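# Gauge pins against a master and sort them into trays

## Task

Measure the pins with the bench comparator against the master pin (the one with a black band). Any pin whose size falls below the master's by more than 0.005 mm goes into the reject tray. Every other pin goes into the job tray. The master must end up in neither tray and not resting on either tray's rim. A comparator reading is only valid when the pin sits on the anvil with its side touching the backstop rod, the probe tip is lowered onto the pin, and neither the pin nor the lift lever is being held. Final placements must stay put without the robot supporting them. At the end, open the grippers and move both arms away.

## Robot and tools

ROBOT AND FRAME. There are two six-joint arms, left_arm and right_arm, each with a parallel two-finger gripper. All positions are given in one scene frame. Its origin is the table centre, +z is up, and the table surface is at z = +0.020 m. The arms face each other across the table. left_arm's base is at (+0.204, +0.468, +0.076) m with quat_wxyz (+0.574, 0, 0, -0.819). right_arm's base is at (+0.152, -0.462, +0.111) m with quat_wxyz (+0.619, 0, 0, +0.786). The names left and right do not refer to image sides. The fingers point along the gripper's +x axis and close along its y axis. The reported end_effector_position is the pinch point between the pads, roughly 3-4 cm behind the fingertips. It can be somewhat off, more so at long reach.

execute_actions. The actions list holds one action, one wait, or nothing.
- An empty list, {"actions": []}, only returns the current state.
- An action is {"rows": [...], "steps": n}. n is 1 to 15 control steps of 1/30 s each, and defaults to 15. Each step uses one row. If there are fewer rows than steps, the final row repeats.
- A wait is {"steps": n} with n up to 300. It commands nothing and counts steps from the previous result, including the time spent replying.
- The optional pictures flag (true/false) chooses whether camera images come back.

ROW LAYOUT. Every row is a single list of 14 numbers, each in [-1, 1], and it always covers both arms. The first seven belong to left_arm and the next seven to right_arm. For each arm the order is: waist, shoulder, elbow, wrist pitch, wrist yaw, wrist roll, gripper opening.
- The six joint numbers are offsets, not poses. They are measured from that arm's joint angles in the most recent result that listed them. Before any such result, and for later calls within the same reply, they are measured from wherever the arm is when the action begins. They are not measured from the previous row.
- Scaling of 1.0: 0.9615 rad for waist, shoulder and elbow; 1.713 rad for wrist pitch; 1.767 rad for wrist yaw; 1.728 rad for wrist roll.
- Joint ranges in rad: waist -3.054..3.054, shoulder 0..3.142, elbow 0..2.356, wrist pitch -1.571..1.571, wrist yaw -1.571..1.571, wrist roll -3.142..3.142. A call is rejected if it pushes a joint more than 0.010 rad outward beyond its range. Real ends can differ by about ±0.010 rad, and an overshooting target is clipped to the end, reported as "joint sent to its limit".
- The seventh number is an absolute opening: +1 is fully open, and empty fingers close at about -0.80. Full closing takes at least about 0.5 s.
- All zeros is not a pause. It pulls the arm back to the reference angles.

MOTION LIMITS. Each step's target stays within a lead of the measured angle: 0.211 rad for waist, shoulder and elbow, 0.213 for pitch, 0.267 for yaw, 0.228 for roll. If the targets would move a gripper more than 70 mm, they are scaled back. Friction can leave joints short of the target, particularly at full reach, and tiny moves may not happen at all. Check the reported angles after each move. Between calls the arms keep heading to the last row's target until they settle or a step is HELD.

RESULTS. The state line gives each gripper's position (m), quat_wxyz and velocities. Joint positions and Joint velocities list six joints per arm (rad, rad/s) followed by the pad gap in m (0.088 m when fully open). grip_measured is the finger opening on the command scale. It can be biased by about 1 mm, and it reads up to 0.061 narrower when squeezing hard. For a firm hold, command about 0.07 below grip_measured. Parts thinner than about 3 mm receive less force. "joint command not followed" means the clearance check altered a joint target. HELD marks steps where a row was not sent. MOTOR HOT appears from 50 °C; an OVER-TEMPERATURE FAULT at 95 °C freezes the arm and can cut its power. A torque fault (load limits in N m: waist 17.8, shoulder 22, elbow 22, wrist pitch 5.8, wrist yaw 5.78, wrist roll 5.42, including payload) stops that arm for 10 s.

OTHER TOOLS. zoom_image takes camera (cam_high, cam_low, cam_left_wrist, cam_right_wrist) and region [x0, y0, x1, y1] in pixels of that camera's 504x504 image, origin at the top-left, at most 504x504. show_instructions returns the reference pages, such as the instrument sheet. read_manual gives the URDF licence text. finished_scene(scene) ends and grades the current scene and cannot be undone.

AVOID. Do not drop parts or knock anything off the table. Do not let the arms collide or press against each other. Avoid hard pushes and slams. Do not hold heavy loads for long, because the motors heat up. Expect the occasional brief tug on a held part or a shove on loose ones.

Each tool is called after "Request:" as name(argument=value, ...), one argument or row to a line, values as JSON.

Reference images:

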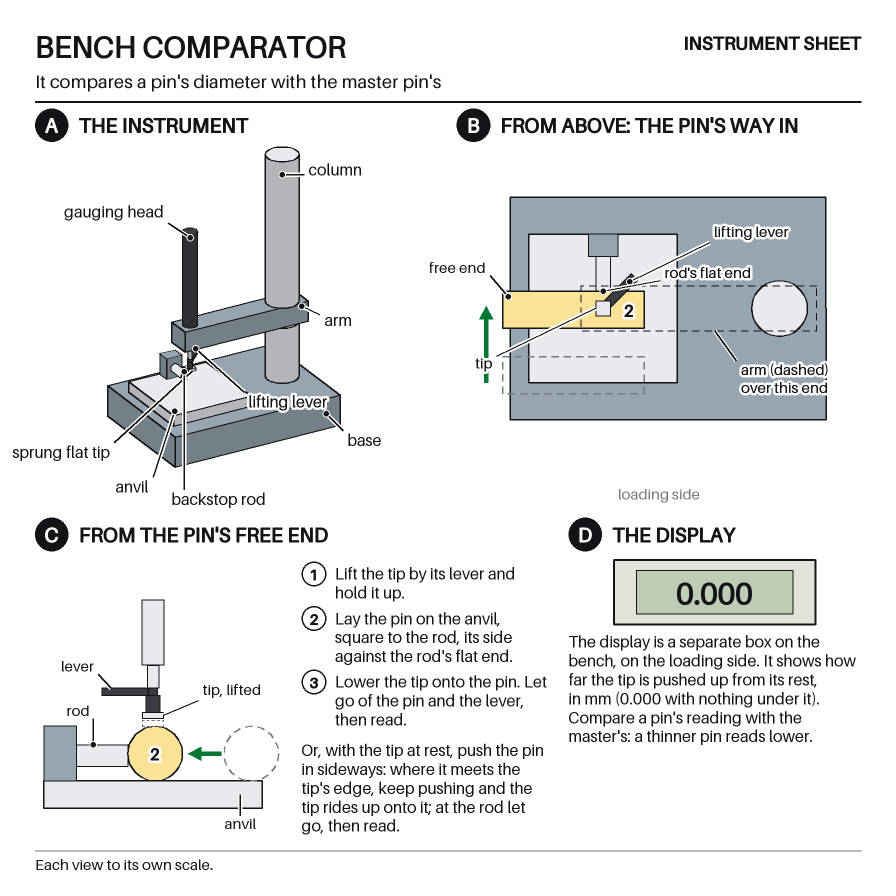

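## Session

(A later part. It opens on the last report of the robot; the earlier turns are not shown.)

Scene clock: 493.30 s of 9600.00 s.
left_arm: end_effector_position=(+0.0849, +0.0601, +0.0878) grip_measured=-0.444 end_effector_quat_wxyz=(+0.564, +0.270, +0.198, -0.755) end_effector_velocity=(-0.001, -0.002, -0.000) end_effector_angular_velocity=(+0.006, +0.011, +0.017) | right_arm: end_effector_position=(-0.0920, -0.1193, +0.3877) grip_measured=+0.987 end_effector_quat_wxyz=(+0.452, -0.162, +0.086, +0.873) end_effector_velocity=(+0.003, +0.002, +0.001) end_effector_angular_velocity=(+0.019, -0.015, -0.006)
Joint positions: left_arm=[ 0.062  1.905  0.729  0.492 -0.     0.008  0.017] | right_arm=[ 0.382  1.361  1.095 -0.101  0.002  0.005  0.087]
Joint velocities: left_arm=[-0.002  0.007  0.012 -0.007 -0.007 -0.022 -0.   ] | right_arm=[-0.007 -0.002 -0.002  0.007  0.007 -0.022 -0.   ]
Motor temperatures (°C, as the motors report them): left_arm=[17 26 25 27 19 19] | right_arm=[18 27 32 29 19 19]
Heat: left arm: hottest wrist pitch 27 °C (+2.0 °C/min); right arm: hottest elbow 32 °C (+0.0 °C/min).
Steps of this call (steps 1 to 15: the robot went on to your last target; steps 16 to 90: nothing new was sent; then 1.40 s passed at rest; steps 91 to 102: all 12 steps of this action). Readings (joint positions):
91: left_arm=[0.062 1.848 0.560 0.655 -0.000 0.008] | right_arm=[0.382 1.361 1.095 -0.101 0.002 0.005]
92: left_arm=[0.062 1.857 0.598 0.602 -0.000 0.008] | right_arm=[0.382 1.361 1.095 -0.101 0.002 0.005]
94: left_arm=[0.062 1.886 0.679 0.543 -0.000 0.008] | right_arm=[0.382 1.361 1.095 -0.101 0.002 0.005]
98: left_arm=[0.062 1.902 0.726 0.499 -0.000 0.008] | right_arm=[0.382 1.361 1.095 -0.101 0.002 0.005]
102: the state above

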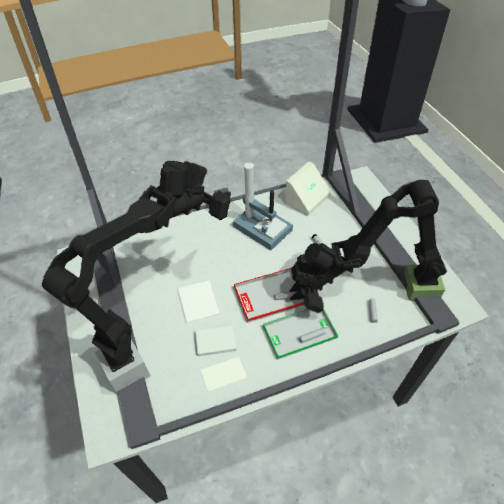

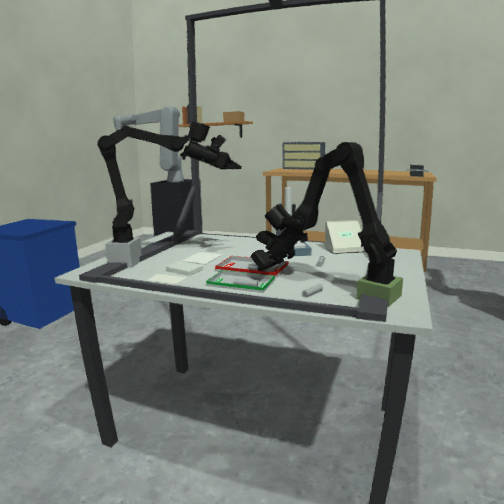

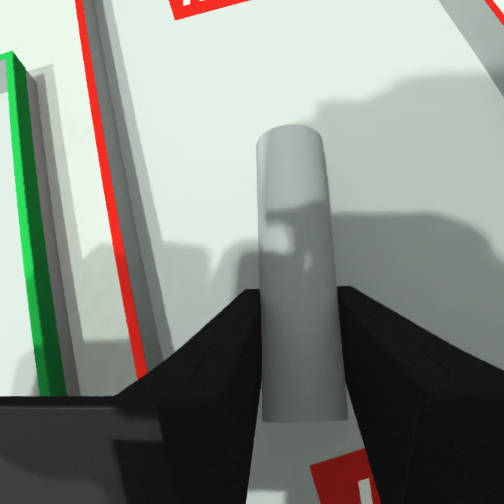

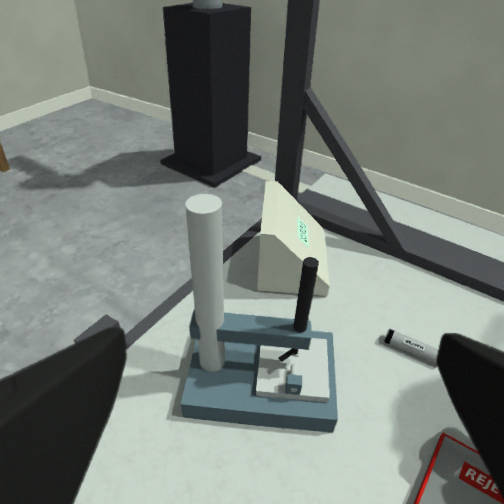

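Request:
execute_actions(
  actions=[
    {"rows":[[0,0.01,0,0,0,0,-0.15,0,0,0,0,0,0,1],[0,0.01,0,0,0,0,-0.15,0,0,0,0,0,0,1],[0,0.01,0,0,0,0,-0.15,0,0,0,0,0,0,1],[0,0.01,0,0,0,0,-0.15,0,0,0,0,0,0,1],[0,0.01,0,0,0,0,-0.15,0,0,0,0,0,0,1],[0,0.01,0,0,0,0,-0.15,0,0,0,0,0,0,1],[0,0.01,0,0,0,0,-0.15,0,0,0,0,0,0,1],[0,-0.05,0,0,0,0,-0.15,0,0,0,0,0,0,1],[0,-0.15,-0.03,0,0,0,-0.15,0,0,0,0,0,0,1],[0,-0.28,-0.12,0,0,0,-0.15,0,0,0,0,0,0,1],[0,-0.41,-0.28,0,0,0,-0.15,0,0,0,0,0,0,1]],"steps":15},
  ],
  pictures=false,
)

Request:
execute_actions(
  actions=[
    {"rows":[[-0.3,-0.03,-0.03,0,0.05,0.04,-0.15,0,0,0,0,0,0,1],[-0.72,-0.03,-0.06,0,0.13,0.115,-0.15,0,0,0,0,0,0,1]],"steps":15},
  ],
)

Request:
execute_actions(
  actions=[
    {"steps":10},
  ],
)

Scene clock: 500.70 s of 9600.00 s.
left_arm: end_effector_position=(+0.0997, +0.1107, +0.1424) grip_measured=-0.153 end_effector_quat_wxyz=(+0.575, +0.225, +0.164, -0.769) end_effector_velocity=(+0.033, +0.111, +0.082) end_effector_angular_velocity=(-0.217, +0.066, +0.008) | right_arm: end_effector_position=(-0.0920, -0.1193, +0.3877) grip_measured=+0.987 end_effector_quat_wxyz=(+0.452, -0.162, +0.086, +0.873) end_effector_velocity=(-0.001, -0.002, -0.002) end_effector_angular_velocity=(-0.015, +0.008, +0.015)
Joint positions: left_arm=[ 0.062  1.555  0.497  0.493 -0.     0.008  0.031] | right_arm=[ 0.382  1.361  1.095 -0.101  0.002  0.005  0.087]
Joint velocities: left_arm=[-0.002 -0.711 -0.462 -0.022 -0.007 -0.007  0.   ] | right_arm=[-0.002 -0.002 -0.002 -0.007 -0.022  0.007 -0.   ]
Motor temperatures (°C, as the motors report them): left_arm=[17 26 26 26 19 19] | right_arm=[18 28 32 29 19 19]
Heat: left arm: hottest shoulder 26 °C (+1.0 °C/min); right arm: hottest elbow 32 °C (+0.0 °C/min).
Steps of this call (steps 1 to 15: the robot went on to your last target; steps 16 to 90: nothing new was sent; then 3.90 s passed at rest; steps 91 to 105: all 15 steps of this action). Readings (joint positions):
91: left_arm=[0.062 1.905 0.730 0.491 -0.000 0.008] | right_arm=[0.382 1.361 1.095 -0.101 0.002 0.005]
92: left_arm=[0.062 1.905 0.730 0.491 -0.000 0.008] | right_arm=[0.382 1.361 1.095 -0.101 0.002 0.005]
94: left_arm=[0.062 1.905 0.730 0.491 -0.000 0.008] | right_arm=[0.382 1.361 1.095 -0.101 0.002 0.005]
98: left_arm=[0.062 1.901 0.730 0.491 -0.000 0.008] | right_arm=[0.382 1.361 1.095 -0.101 0.002 0.005]
105: the state above

Scene clock: 501.20 s of 9600.00 s.
left_arm: end_effector_position=(-0.1077, +0.2947, +0.1352) grip_measured=-0.152 end_effector_quat_wxyz=(+0.150, +0.282, +0.023, -0.947) end_effector_velocity=(-0.014, +0.047, -0.011) end_effector_angular_velocity=(+0.033, -0.030, -0.132) | right_arm: end_effector_position=(-0.0920, -0.1193, +0.3877) grip_measured=+0.987 end_effector_quat_wxyz=(+0.452, -0.162, +0.086, +0.873) end_effector_velocity=(-0.001, -0.002, -0.002) end_effector_angular_velocity=(+0.009, -0.026, +0.031)
Joint positions: left_arm=[-0.62   1.533  0.448  0.494  0.23   0.201  0.032] | right_arm=[ 0.382  1.361  1.095 -0.101  0.002  0.005  0.087]
Joint velocities: left_arm=[-0.129 -0.007 -0.027 -0.022  0.007 -0.007 -0.   ] | right_arm=[-0.002 -0.002 -0.002 -0.007 -0.022 -0.037 -0.   ]
Motor temperatures (°C, as the motors report them): left_arm=[17 26 25 26 19 19] | right_arm=[18 28 32 29 19 19]
Heat: left arm: hottest shoulder 26 °C (+1.0 °C/min); right arm: hottest elbow 32 °C (+0.0 °C/min).
Steps of this call (steps 1 to 15: all 15 steps of this action). Readings (joint positions):
1: left_arm=[0.042 1.541 0.488 0.493 -0.001 0.017] | right_arm=[0.382 1.361 1.095 -0.101 0.002 0.005]
2: left_arm=[-0.001 1.538 0.484 0.494 0.041 0.052] | right_arm=[0.382 1.361 1.095 -0.101 0.002 0.005]
4: left_arm=[-0.104 1.537 0.474 0.494 0.127 0.119] | right_arm=[0.382 1.361 1.095 -0.101 0.002 0.005]
8: left_arm=[-0.337 1.537 0.455 0.494 0.199 0.181] | right_arm=[0.382 1.361 1.095 -0.101 0.002 0.005]
15: the state above

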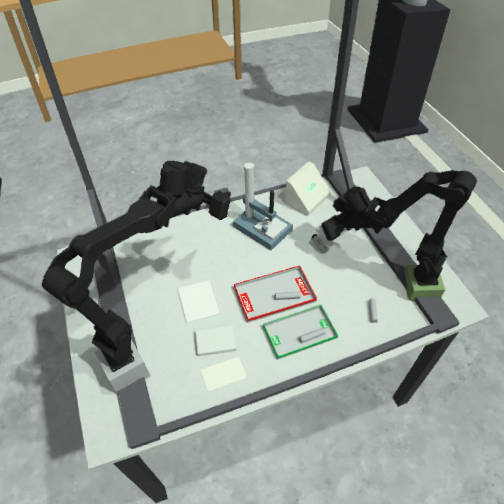

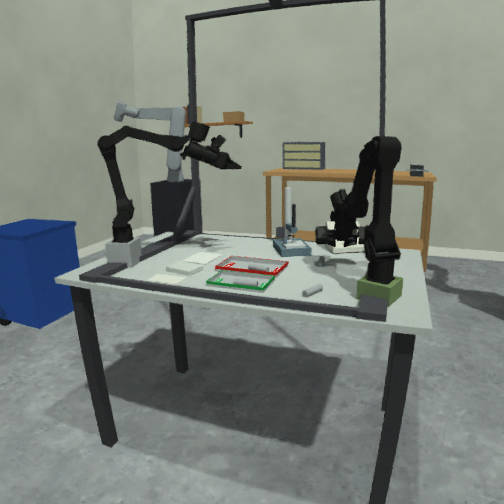

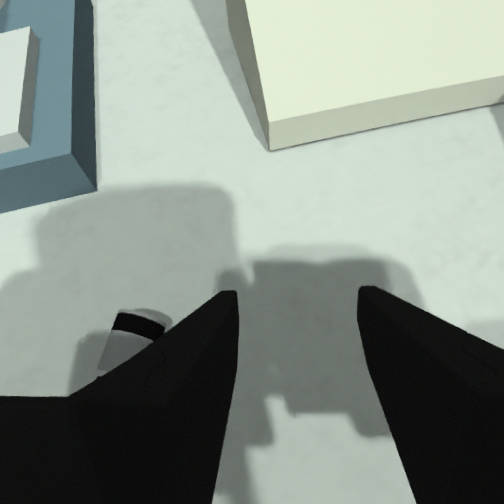

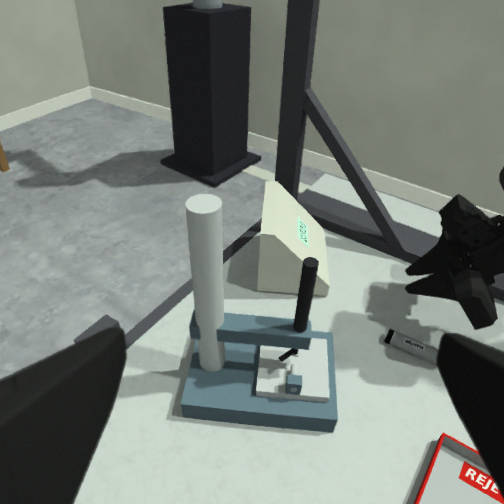

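Scene clock: 501.53 s of 9600.00 s.
left_arm: end_effector_position=(-0.1085, +0.2969, +0.1348) grip_measured=-0.152 end_effector_quat_wxyz=(+0.147, +0.283, +0.022, -0.948) end_effector_velocity=(-0.000, -0.001, +0.001) end_effector_angular_velocity=(-0.008, +0.001, +0.015) | right_arm: end_effector_position=(-0.0920, -0.1193, +0.3877) grip_measured=+0.987 end_effector_quat_wxyz=(+0.452, -0.162, +0.086, +0.873) end_effector_velocity=(-0.001, -0.002, -0.002) end_effector_angular_velocity=(-0.007, -0.003, +0.021)
Joint positions: left_arm=[-0.627  1.533  0.447  0.494  0.23   0.202  0.032] | right_arm=[ 0.382  1.361  1.095 -0.101  0.002  0.005  0.087]
Joint velocities: left_arm=[-0.007 -0.002 -0.002  0.007 -0.022 -0.007 -0.   ] | right_arm=[-0.002 -0.002 -0.002 -0.007 -0.022 -0.007  0.   ]
Motor temperatures (°C, as the motors report them): left_arm=[17 26 25 26 19 19] | right_arm=[18 28 32 29 19 19]
Heat: left arm: hottest shoulder 26 °C (+1.0 °C/min); right arm: hottest elbow 32 °C (+0.0 °C/min).
Steps of this call (steps 1 to 10: the robot went on to your last target). Readings (joint positions):
1: left_arm=[-0.623 1.533 0.448 0.494 0.230 0.201] | right_arm=[0.382 1.361 1.095 -0.101 0.002 0.005]
2: left_arm=[-0.624 1.533 0.447 0.494 0.230 0.201] | right_arm=[0.382 1.361 1.095 -0.101 0.002 0.005]
4: left_arm=[-0.625 1.533 0.447 0.494 0.230 0.201] | right_arm=[0.382 1.361 1.095 -0.101 0.002 0.005]
8: left_arm=[-0.626 1.533 0.447 0.494 0.230 0.201] | right_arm=[0.382 1.361 1.095 -0.101 0.002 0.005]
10: the state above

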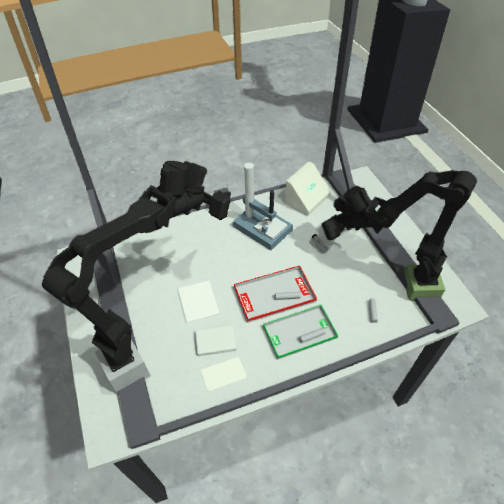

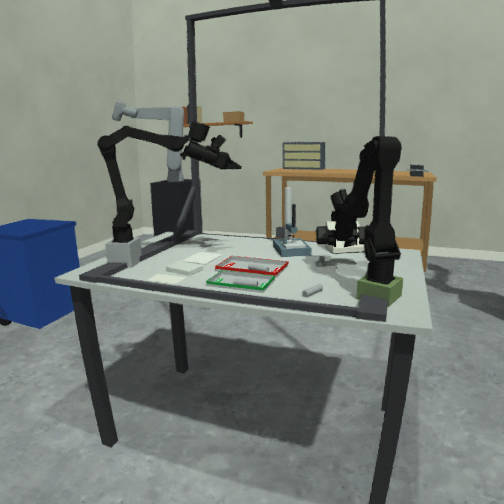

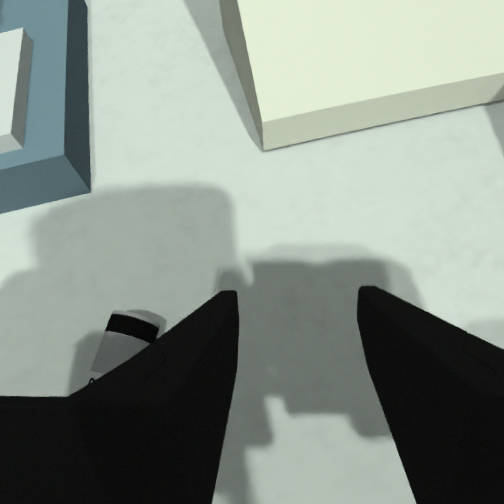

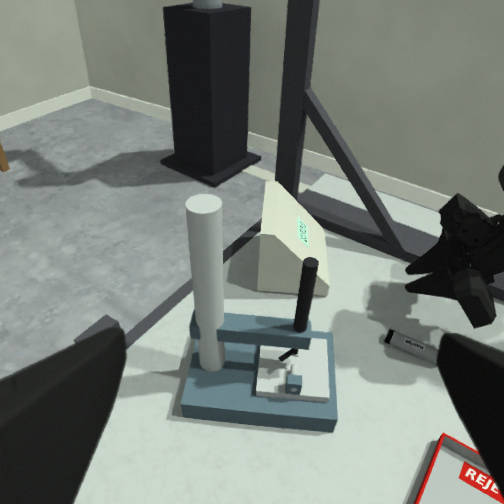

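Request:
execute_actions(
  actions=[
    {"rows":[[0.135,0.03,0,0,0,0,0.2,0,0,0,0,0,0,1],[0.135,0.11,-0.02,0.03,0,0,0.2,0,0,0,0,0,0,1]],"steps":12},
  ],
)

Scene clock: 504.63 s of 9600.00 s.
left_arm: end_effector_position=(-0.0806, +0.2624, +0.1046) grip_measured=+0.195 end_effector_quat_wxyz=(+0.201, +0.309, +0.055, -0.928) end_effector_velocity=(+0.005, -0.001, -0.004) end_effector_angular_velocity=(+0.027, -0.012, +0.026) | right_arm: end_effector_position=(-0.0920, -0.1193, +0.3877) grip_measured=+0.987 end_effector_quat_wxyz=(+0.452, -0.162, +0.086, +0.873) end_effector_velocity=(+0.001, -0.001, -0.004) end_effector_angular_velocity=(-0.015, +0.001, +0.002)
Joint positions: left_arm=[-0.501  1.633  0.431  0.544  0.229  0.202  0.049] | right_arm=[ 0.382  1.361  1.095 -0.101  0.002  0.005  0.087]
Joint velocities: left_arm=[ 0.007 -0.002 -0.002 -0.022 -0.007 -0.022  0.002] | right_arm=[-0.002 -0.002 -0.007 -0.007 -0.007  0.007 -0.   ]
Motor temperatures (°C, as the motors report them): left_arm=[17 26 25 26 19 19] | right_arm=[18 28 33 29 19 19]
Heat: left arm: hottest shoulder 26 °C (+1.0 °C/min); right arm: hottest elbow 33 °C (+1.0 °C/min).
Steps of this call (steps 1 to 15: the robot went on to your last target; steps 16 to 81: nothing new was sent; steps 82 to 93: all 12 steps of this action). Readings (joint positions):
82: left_arm=[-0.611 1.536 0.447 0.494 0.240 0.202] | right_arm=[0.382 1.361 1.095 -0.101 0.002 0.005]
83: left_arm=[-0.577 1.555 0.446 0.510 0.239 0.202] | right_arm=[0.382 1.361 1.095 -0.101 0.002 0.005]
85: left_arm=[-0.522 1.598 0.446 0.531 0.229 0.202] | right_arm=[0.382 1.361 1.095 -0.101 0.002 0.005]
89: left_arm=[-0.501 1.632 0.431 0.535 0.229 0.202] | right_arm=[0.382 1.361 1.095 -0.101 0.002 0.005]
93: the state above

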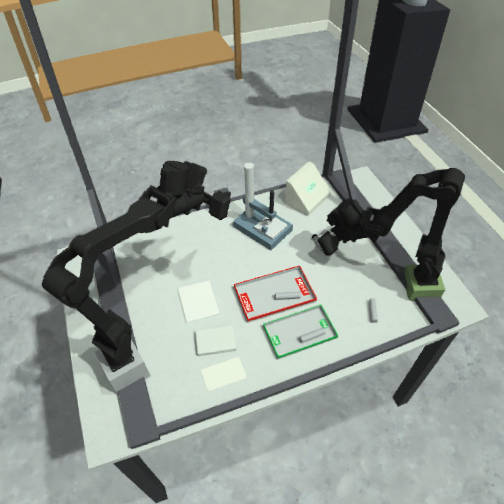

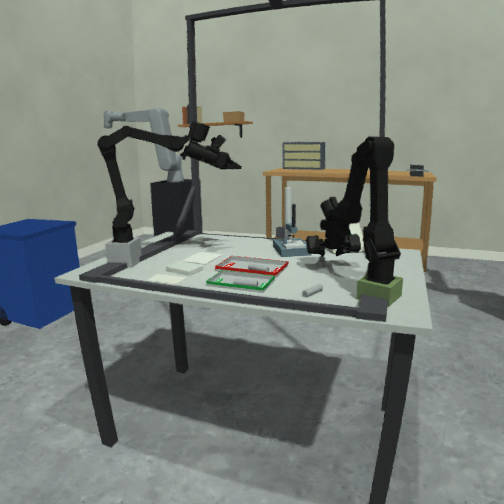

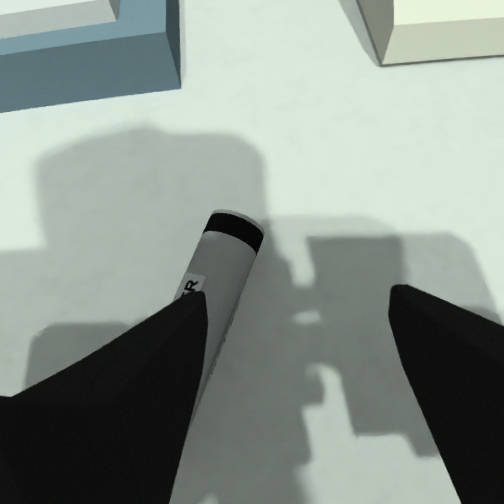

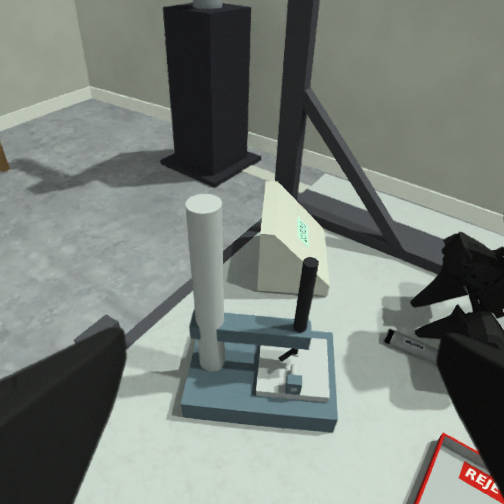

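Request:
execute_actions(
  actions=[
    {"rows":[[0.2,-0.02,0,0,0.16,0.14,0.2,0,0,0,0,0,0,1]],"steps":12},
  ],
)

Scene clock: 511.83 s of 9600.00 s.
left_arm: end_effector_position=(-0.0608, +0.2449, +0.1174) grip_measured=+0.198 end_effector_quat_wxyz=(+0.135, +0.278, +0.000, -0.951) end_effector_velocity=(+0.001, -0.001, +0.002) end_effector_angular_velocity=(-0.004, +0.013, -0.009) | right_arm: end_effector_position=(-0.0920, -0.1193, +0.3877) grip_measured=+0.987 end_effector_quat_wxyz=(+0.452, -0.162, +0.086, +0.873) end_effector_velocity=(+0.001, -0.002, +0.000) end_effector_angular_velocity=(+0.000, -0.005, +0.007)
Joint positions: left_arm=[-0.313  1.621  0.431  0.544  0.503  0.437  0.049] | right_arm=[ 0.382  1.361  1.095 -0.101  0.002  0.005  0.087]
Joint velocities: left_arm=[ 0.012 -0.002 -0.002  0.007  0.022  0.007  0.   ] | right_arm=[-0.002 -0.007 -0.002 -0.007 -0.007 -0.007 -0.   ]
Motor temperatures (°C, as the motors report them): left_arm=[17 25 25 26 19 19] | right_arm=[18 28 33 30 19 19]
Heat: left arm: hottest wrist pitch 26 °C (+1.0 °C/min); right arm: hottest elbow 33 °C (+1.0 °C/min).
Steps of this call (steps 1 to 15: the robot went on to your last target; steps 16 to 90: nothing new was sent; then 3.80 s passed at rest; steps 91 to 102: all 12 steps of this action). Readings (joint positions):
91: left_arm=[-0.474 1.633 0.431 0.544 0.299 0.255] | right_arm=[0.382 1.361 1.095 -0.101 0.002 0.005]
92: left_arm=[-0.424 1.632 0.431 0.544 0.373 0.318] | right_arm=[0.382 1.361 1.095 -0.101 0.002 0.005]
94: left_arm=[-0.347 1.626 0.431 0.544 0.438 0.385] | right_arm=[0.382 1.361 1.095 -0.101 0.002 0.005]
98: left_arm=[-0.315 1.621 0.431 0.544 0.492 0.428] | right_arm=[0.382 1.361 1.095 -0.101 0.002 0.005]
102: the state above

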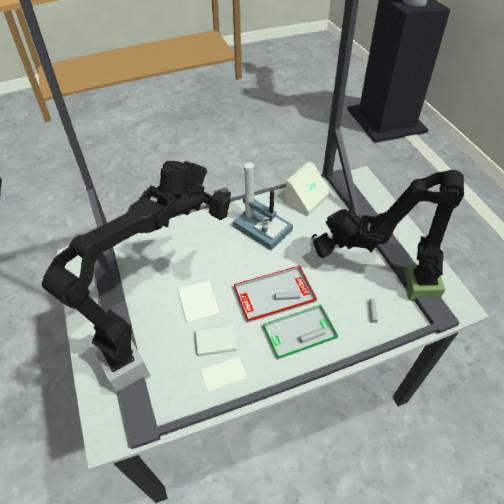

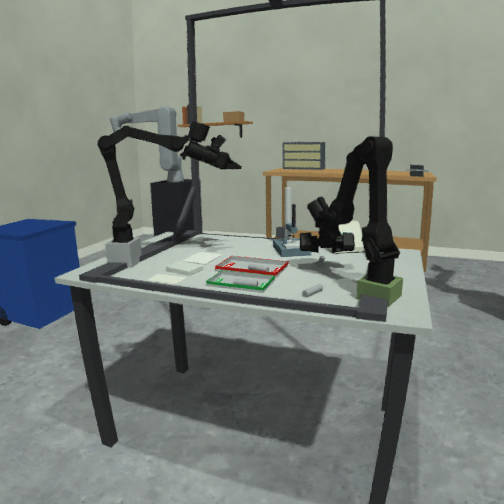

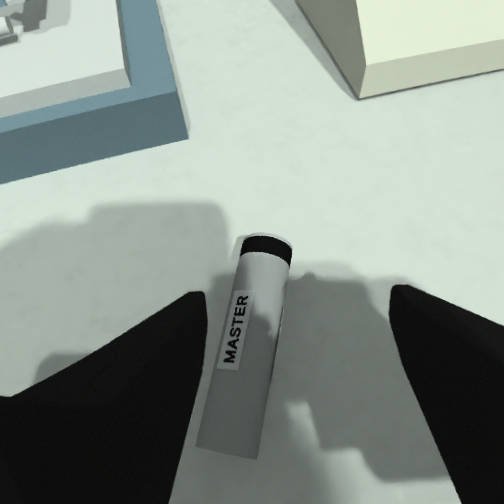

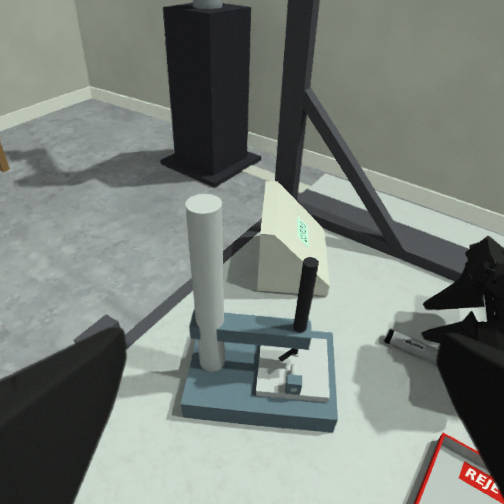

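Request:
execute_actions(
  actions=[
    {"rows":[[0.09,0.04,0,0.02,0.08,0.07,0.2,0,0,0,0,0,0,1]],"steps":12},
  ],
)

Scene clock: 516.80 s of 9600.00 s.
left_arm: end_effector_position=(-0.0518, +0.2390, +0.1187) grip_measured=+0.198 end_effector_quat_wxyz=(+0.102, +0.256, -0.031, -0.961) end_effector_velocity=(-0.001, -0.001, +0.001) end_effector_angular_velocity=(-0.010, +0.006, -0.007) | right_arm: end_effector_position=(-0.0920, -0.1193, +0.3877) grip_measured=+0.987 end_effector_quat_wxyz=(+0.452, -0.162, +0.086, +0.873) end_effector_velocity=(+0.001, -0.001, -0.004) end_effector_angular_velocity=(-0.008, -0.011, +0.007)
Joint positions: left_arm=[-0.231  1.652  0.431  0.574  0.637  0.552  0.049] | right_arm=[ 0.382  1.361  1.095 -0.101  0.002  0.005  0.087]
Joint velocities: left_arm=[ 0.002  0.002  0.002  0.007  0.007  0.007 -0.   ] | right_arm=[-0.002 -0.002 -0.007 -0.007 -0.007 -0.007 -0.   ]
Motor temperatures (°C, as the motors report them): left_arm=[17 25 25 26 19 19] | right_arm=[18 28 33 30 19 19]
Heat: left arm: hottest wrist pitch 26 °C (+1.0 °C/min); right arm: hottest elbow 33 °C (+1.0 °C/min).
Steps of this call (steps 1 to 15: the robot went on to your last target; steps 16 to 90: nothing new was sent; then 1.57 s passed at rest; steps 91 to 102: all 12 steps of this action). Readings (joint positions):
91: left_arm=[-0.299 1.627 0.431 0.549 0.545 0.470] | right_arm=[0.382 1.361 1.095 -0.101 0.002 0.005]
92: left_arm=[-0.277 1.634 0.431 0.559 0.580 0.500] | right_arm=[0.382 1.361 1.095 -0.101 0.002 0.005]
94: left_arm=[-0.245 1.645 0.431 0.567 0.608 0.529] | right_arm=[0.382 1.361 1.095 -0.101 0.002 0.005]
98: left_arm=[-0.231 1.652 0.431 0.573 0.632 0.548] | right_arm=[0.382 1.361 1.095 -0.101 0.002 0.005]
102: the state above

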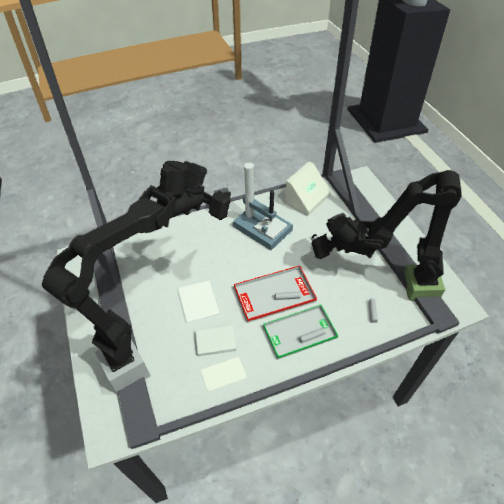

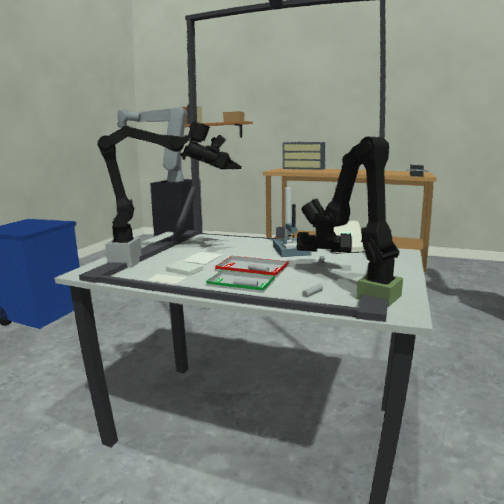

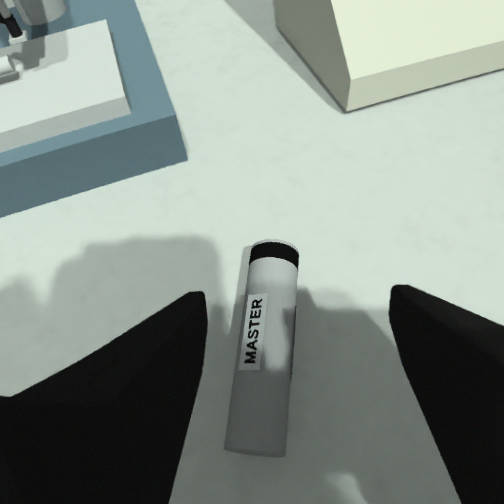

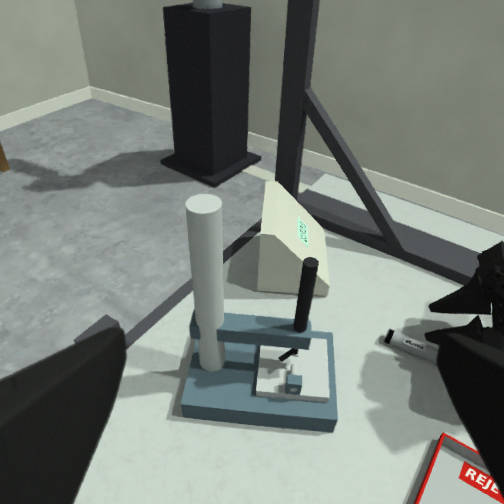

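Request:
execute_actions(
  actions=[
    {"rows":[[0.03,0,0.04,0.12,0.03,0.06,0.2,0,0,0,0,0,0,1]],"steps":12},
  ],
)

Scene clock: 521.77 s of 9600.00 s.
left_arm: end_effector_position=(-0.0647, +0.2122, +0.1654) grip_measured=+0.198 end_effector_quat_wxyz=(+0.113, +0.178, -0.164, -0.964) end_effector_velocity=(-0.003, +0.001, +0.007) end_effector_angular_velocity=(-0.023, +0.024, -0.012) | right_arm: end_effector_position=(-0.0920, -0.1193, +0.3877) grip_measured=+0.987 end_effector_quat_wxyz=(+0.452, -0.162, +0.086, +0.873) end_effector_velocity=(+0.003, -0.001, -0.005) end_effector_angular_velocity=(-0.020, -0.009, -0.012)
Joint positions: left_arm=[-0.205  1.652  0.47   0.776  0.683  0.65   0.049] | right_arm=[ 0.382  1.361  1.095 -0.101  0.002  0.005  0.087]
Joint velocities: left_arm=[-0.007 -0.002 -0.002  0.037  0.007 -0.007 -0.   ] | right_arm=[-0.002 -0.002 -0.002 -0.022  0.007  0.007 -0.001]
Motor temperatures (°C, as the motors report them): left_arm=[17 25 25 26 19 19] | right_arm=[18 28 33 30 19 19]
Heat: left arm: hottest wrist pitch 26 °C (+1.0 °C/min); right arm: hottest elbow 33 °C (+1.0 °C/min).
Steps of this call (steps 1 to 15: the robot went on to your last target; steps 16 to 90: nothing new was sent; then 1.57 s passed at rest; steps 91 to 102: all 12 steps of this action). Readings (joint positions):
91: left_arm=[-0.227 1.653 0.431 0.613 0.649 0.575] | right_arm=[0.382 1.361 1.095 -0.101 0.002 0.005]
92: left_arm=[-0.221 1.657 0.432 0.666 0.662 0.602] | right_arm=[0.382 1.361 1.095 -0.101 0.002 0.005]
94: left_arm=[-0.211 1.655 0.452 0.737 0.673 0.630] | right_arm=[0.382 1.361 1.095 -0.101 0.002 0.005]
98: left_arm=[-0.205 1.652 0.470 0.768 0.681 0.646] | right_arm=[0.382 1.361 1.095 -0.101 0.002 0.005]
102: the state above

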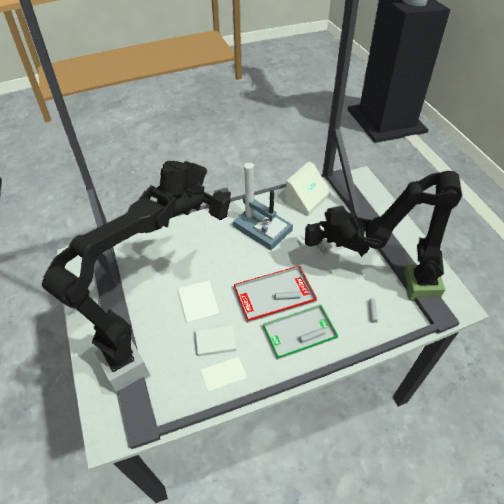

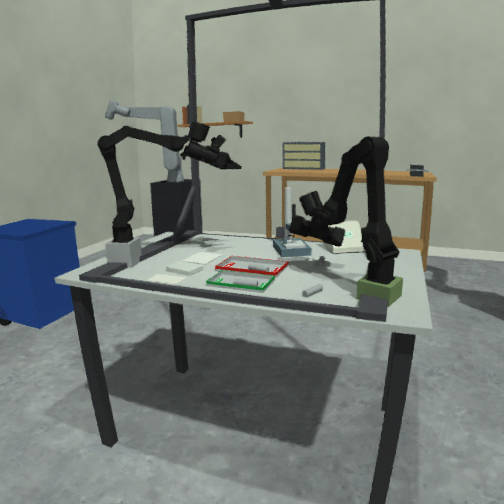

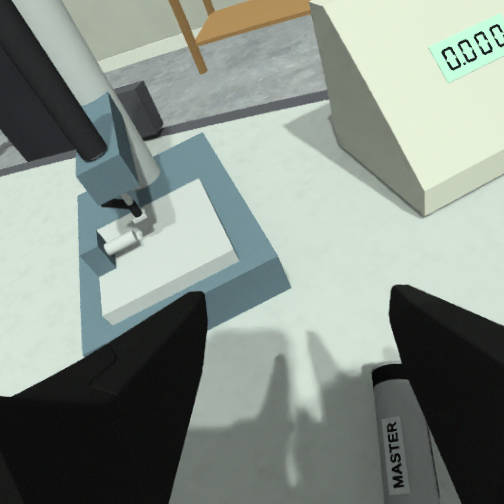

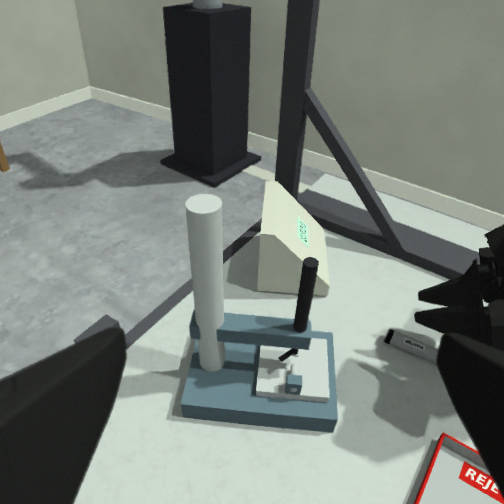

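Request:
execute_actions(
  actions=[
    {"rows":[[0,-0.02,0,-0.2,-0.015,-0.07,0.2,0,0,0,0,0,0,1]],"steps":12},
  ],
)

Scene clock: 525.43 s of 9600.00 s.
left_arm: end_effector_position=(-0.0460, +0.2380, +0.1163) grip_measured=+0.198 end_effector_quat_wxyz=(+0.097, +0.273, +0.014, -0.957) end_effector_velocity=(+0.003, +0.005, -0.006) end_effector_angular_velocity=(+0.043, -0.027, +0.007) | right_arm: end_effector_position=(-0.0920, -0.1193, +0.3877) grip_measured=+0.987 end_effector_quat_wxyz=(+0.452, -0.162, +0.086, +0.873) end_effector_velocity=(+0.001, -0.002, -0.002) end_effector_angular_velocity=(-0.004, -0.008, +0.007)
Joint positions: left_arm=[-0.205  1.637  0.469  0.438  0.663  0.535  0.049] | right_arm=[ 0.382  1.361  1.095 -0.101  0.002  0.005  0.087]
Joint velocities: left_arm=[-0.002 -0.007 -0.002 -0.051 -0.007 -0.007 -0.   ] | right_arm=[-0.002 -0.007 -0.007 -0.007 -0.007 -0.007 -0.   ]
Motor temperatures (°C, as the motors report them): left_arm=[17 25 25 26 19 19] | right_arm=[18 28 33 30 19 19]
Heat: left arm: hottest wrist pitch 26 °C (+1.0 °C/min); right arm: hottest elbow 33 °C (+1.0 °C/min).
Steps of this call (steps 1 to 15: the robot went on to your last target; steps 16 to 90: nothing new was sent; then 0.27 s passed at rest; steps 91 to 102: all 12 steps of this action). Readings (joint positions):
91: left_arm=[-0.205 1.648 0.472 0.732 0.682 0.626] | right_arm=[0.382 1.361 1.095 -0.101 0.002 0.005]
92: left_arm=[-0.205 1.641 0.476 0.664 0.677 0.594] | right_arm=[0.382 1.361 1.095 -0.101 0.002 0.005]
94: left_arm=[-0.205 1.637 0.475 0.540 0.669 0.560] | right_arm=[0.382 1.361 1.095 -0.101 0.002 0.005]
98: left_arm=[-0.205 1.637 0.469 0.457 0.664 0.539] | right_arm=[0.382 1.361 1.095 -0.101 0.002 0.005]
102: the state above

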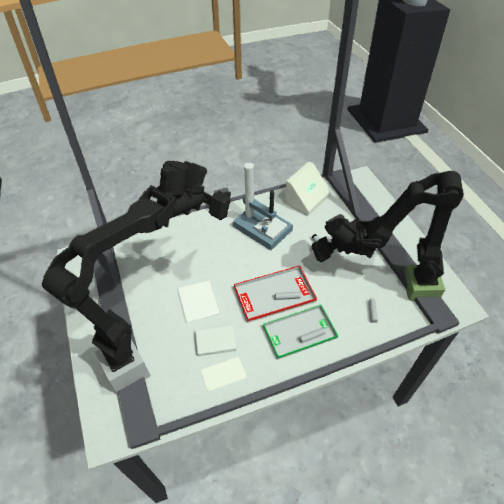

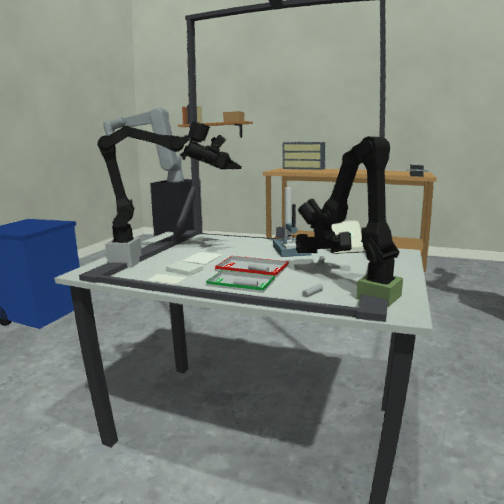

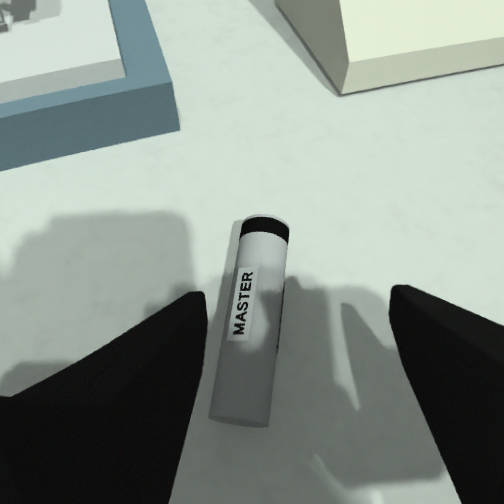

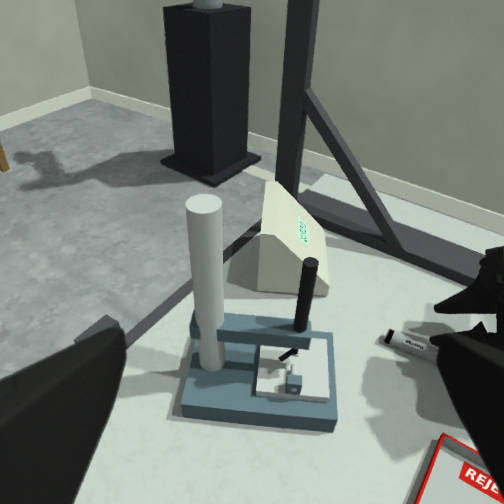

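Request:
execute_actions(
  actions=[
    {"rows":[[0.07,0,0,-0.07,0.01,-0.02,0.2,0,0,0,0,0,0,1]],"steps":12},
  ],
)

Scene clock: 528.63 s of 9600.00 s.
left_arm: end_effector_position=(-0.0247, +0.2370, +0.1023) grip_measured=+0.198 end_effector_quat_wxyz=(+0.114, +0.300, +0.082, -0.944) end_effector_velocity=(+0.003, -0.001, -0.001) end_effector_angular_velocity=(-0.002, -0.009, +0.008) | right_arm: end_effector_position=(-0.0920, -0.1193, +0.3877) grip_measured=+0.987 end_effector_quat_wxyz=(+0.452, -0.162, +0.086, +0.873) end_effector_velocity=(-0.004, -0.003, +0.001) end_effector_angular_velocity=(-0.003, +0.016, +0.020)
Joint positions: left_arm=[-0.141  1.637  0.47   0.322  0.674  0.505  0.049] | right_arm=[ 0.382  1.361  1.095 -0.101  0.002  0.005  0.087]
Joint velocities: left_arm=[ 0.007 -0.002 -0.002 -0.007 -0.007  0.007 -0.   ] | right_arm=[ 0.002 -0.002 -0.002  0.007 -0.022  0.007 -0.   ]
Motor temperatures (°C, as the motors report them): left_arm=[17 25 25 26 19 19] | right_arm=[18 28 33 30 19 19]
Heat: left arm: hottest wrist pitch 26 °C (+0.0 °C/min); right arm: hottest elbow 33 °C (+1.0 °C/min).
Steps of this call (steps 1 to 15: the robot went on to your last target; steps 16 to 84: nothing new was sent; steps 85 to 96: all 12 steps of this action). Readings (joint positions):
85: left_arm=[-0.197 1.637 0.470 0.408 0.666 0.527] | right_arm=[0.382 1.361 1.095 -0.101 0.002 0.005]
86: left_arm=[-0.179 1.636 0.471 0.379 0.667 0.519] | right_arm=[0.382 1.361 1.095 -0.101 0.002 0.005]
88: left_arm=[-0.152 1.637 0.470 0.341 0.667 0.510] | right_arm=[0.382 1.361 1.095 -0.101 0.002 0.005]
92: left_arm=[-0.142 1.637 0.470 0.328 0.673 0.506] | right_arm=[0.382 1.361 1.095 -0.101 0.002 0.005]
96: the state above

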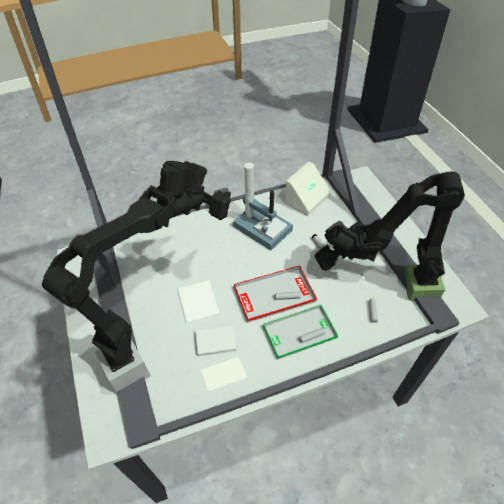

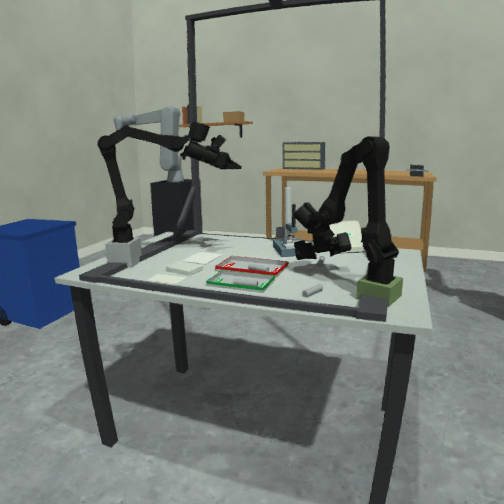

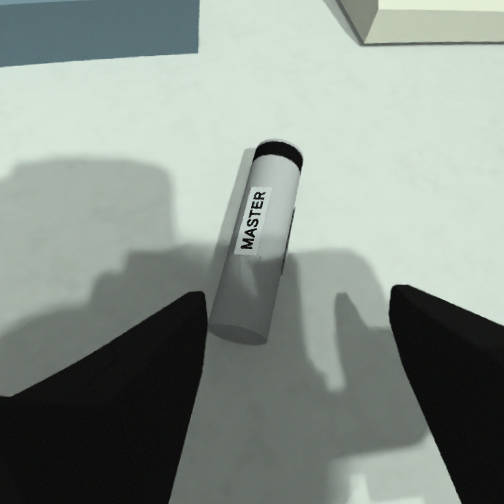

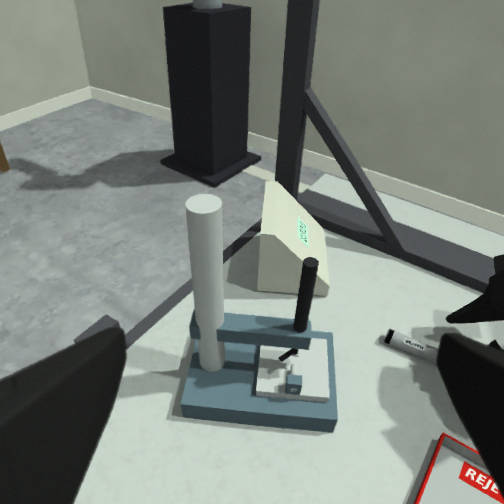

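Request:
execute_actions(
  actions=[
    {"rows":[[-0.02,0.04,0.08,0,0,0,0.35,0,0,0,0,0,0,1],[-0.04,0.1,0.15,0,0,0,0.35,0,0,0,0,0,0,1],[-0.06,0.16,0.175,0,0,0,0.35,0,0,0,0,0,0,1],[-0.06,0.2,0.175,0,0,0,0.35,0,0,0,0,0,0,1]],"steps":12},
  ],
)

Scene clock: 543.40 s of 9600.00 s.
left_arm: end_effector_position=(-0.0574, +0.2159, +0.0881) grip_measured=+0.346 end_effector_quat_wxyz=(+0.085, +0.309, +0.084, -0.944) end_effector_velocity=(-0.000, -0.000, -0.001) end_effector_angular_velocity=(+0.012, -0.001, +0.015) | right_arm: end_effector_position=(-0.0920, -0.1193, +0.3877) grip_measured=+0.987 end_effector_quat_wxyz=(+0.452, -0.162, +0.086, +0.873) end_effector_velocity=(-0.002, -0.001, +0.001) end_effector_angular_velocity=(+0.005, +0.005, +0.021)
Joint positions: left_arm=[-0.196  1.821  0.63   0.322  0.674  0.505  0.056] | right_arm=[ 0.382  1.361  1.095 -0.101  0.002  0.005  0.087]
Joint velocities: left_arm=[-0.002  0.002 -0.002  0.007 -0.007 -0.022  0.001] | right_arm=[-0.002 -0.002 -0.002  0.007 -0.022 -0.007 -0.   ]
Motor temperatures (°C, as the motors report them): left_arm=[17 24 25 25 19 19] | right_arm=[18 28 33 30 19 19]
Heat: left arm: hottest elbow 25 °C (-1.0 °C/min); right arm: hottest elbow 33 °C (+1.0 °C/min).
Steps of this call (steps 1 to 15: the robot went on to your last target; steps 16 to 90: nothing new was sent; then 11.37 s passed at rest; steps 91 to 102: all 12 steps of this action). Readings (joint positions):
91: left_arm=[-0.143 1.641 0.479 0.316 0.674 0.505] | right_arm=[0.382 1.361 1.095 -0.101 0.002 0.005]
92: left_arm=[-0.149 1.661 0.502 0.313 0.674 0.505] | right_arm=[0.382 1.361 1.095 -0.101 0.002 0.005]
94: left_arm=[-0.174 1.735 0.576 0.323 0.674 0.505] | right_arm=[0.382 1.361 1.095 -0.101 0.002 0.005]
98: left_arm=[-0.194 1.807 0.630 0.325 0.674 0.505] | right_arm=[0.382 1.361 1.095 -0.101 0.002 0.005]
102: the state above

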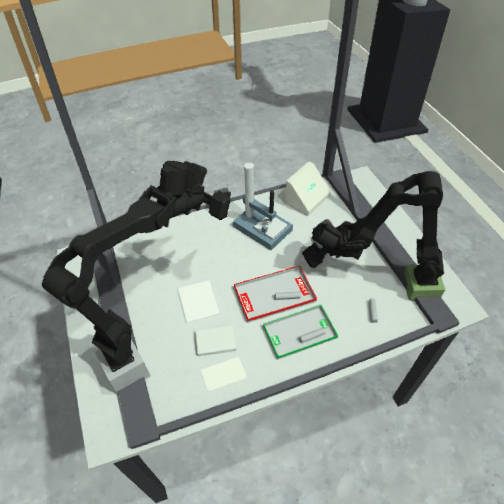

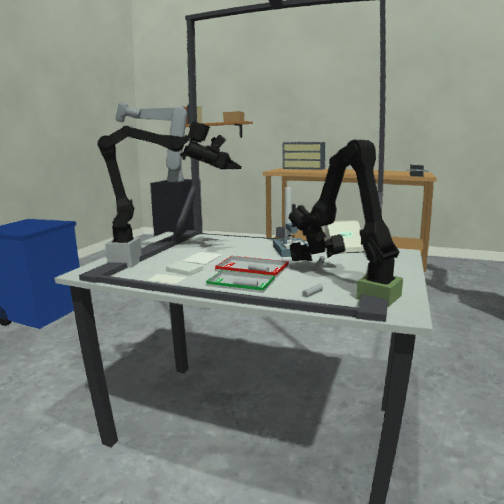

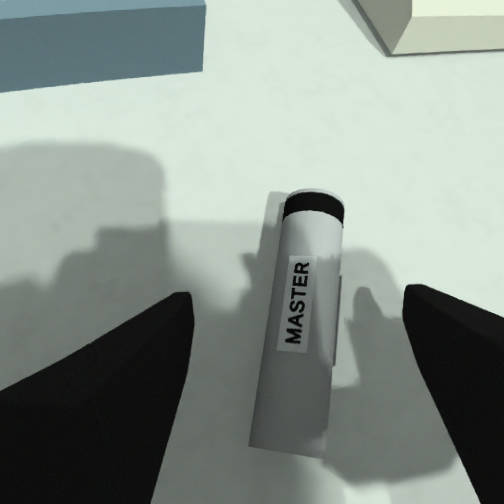

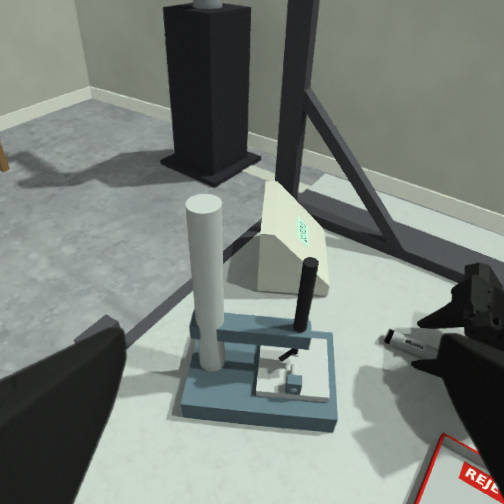

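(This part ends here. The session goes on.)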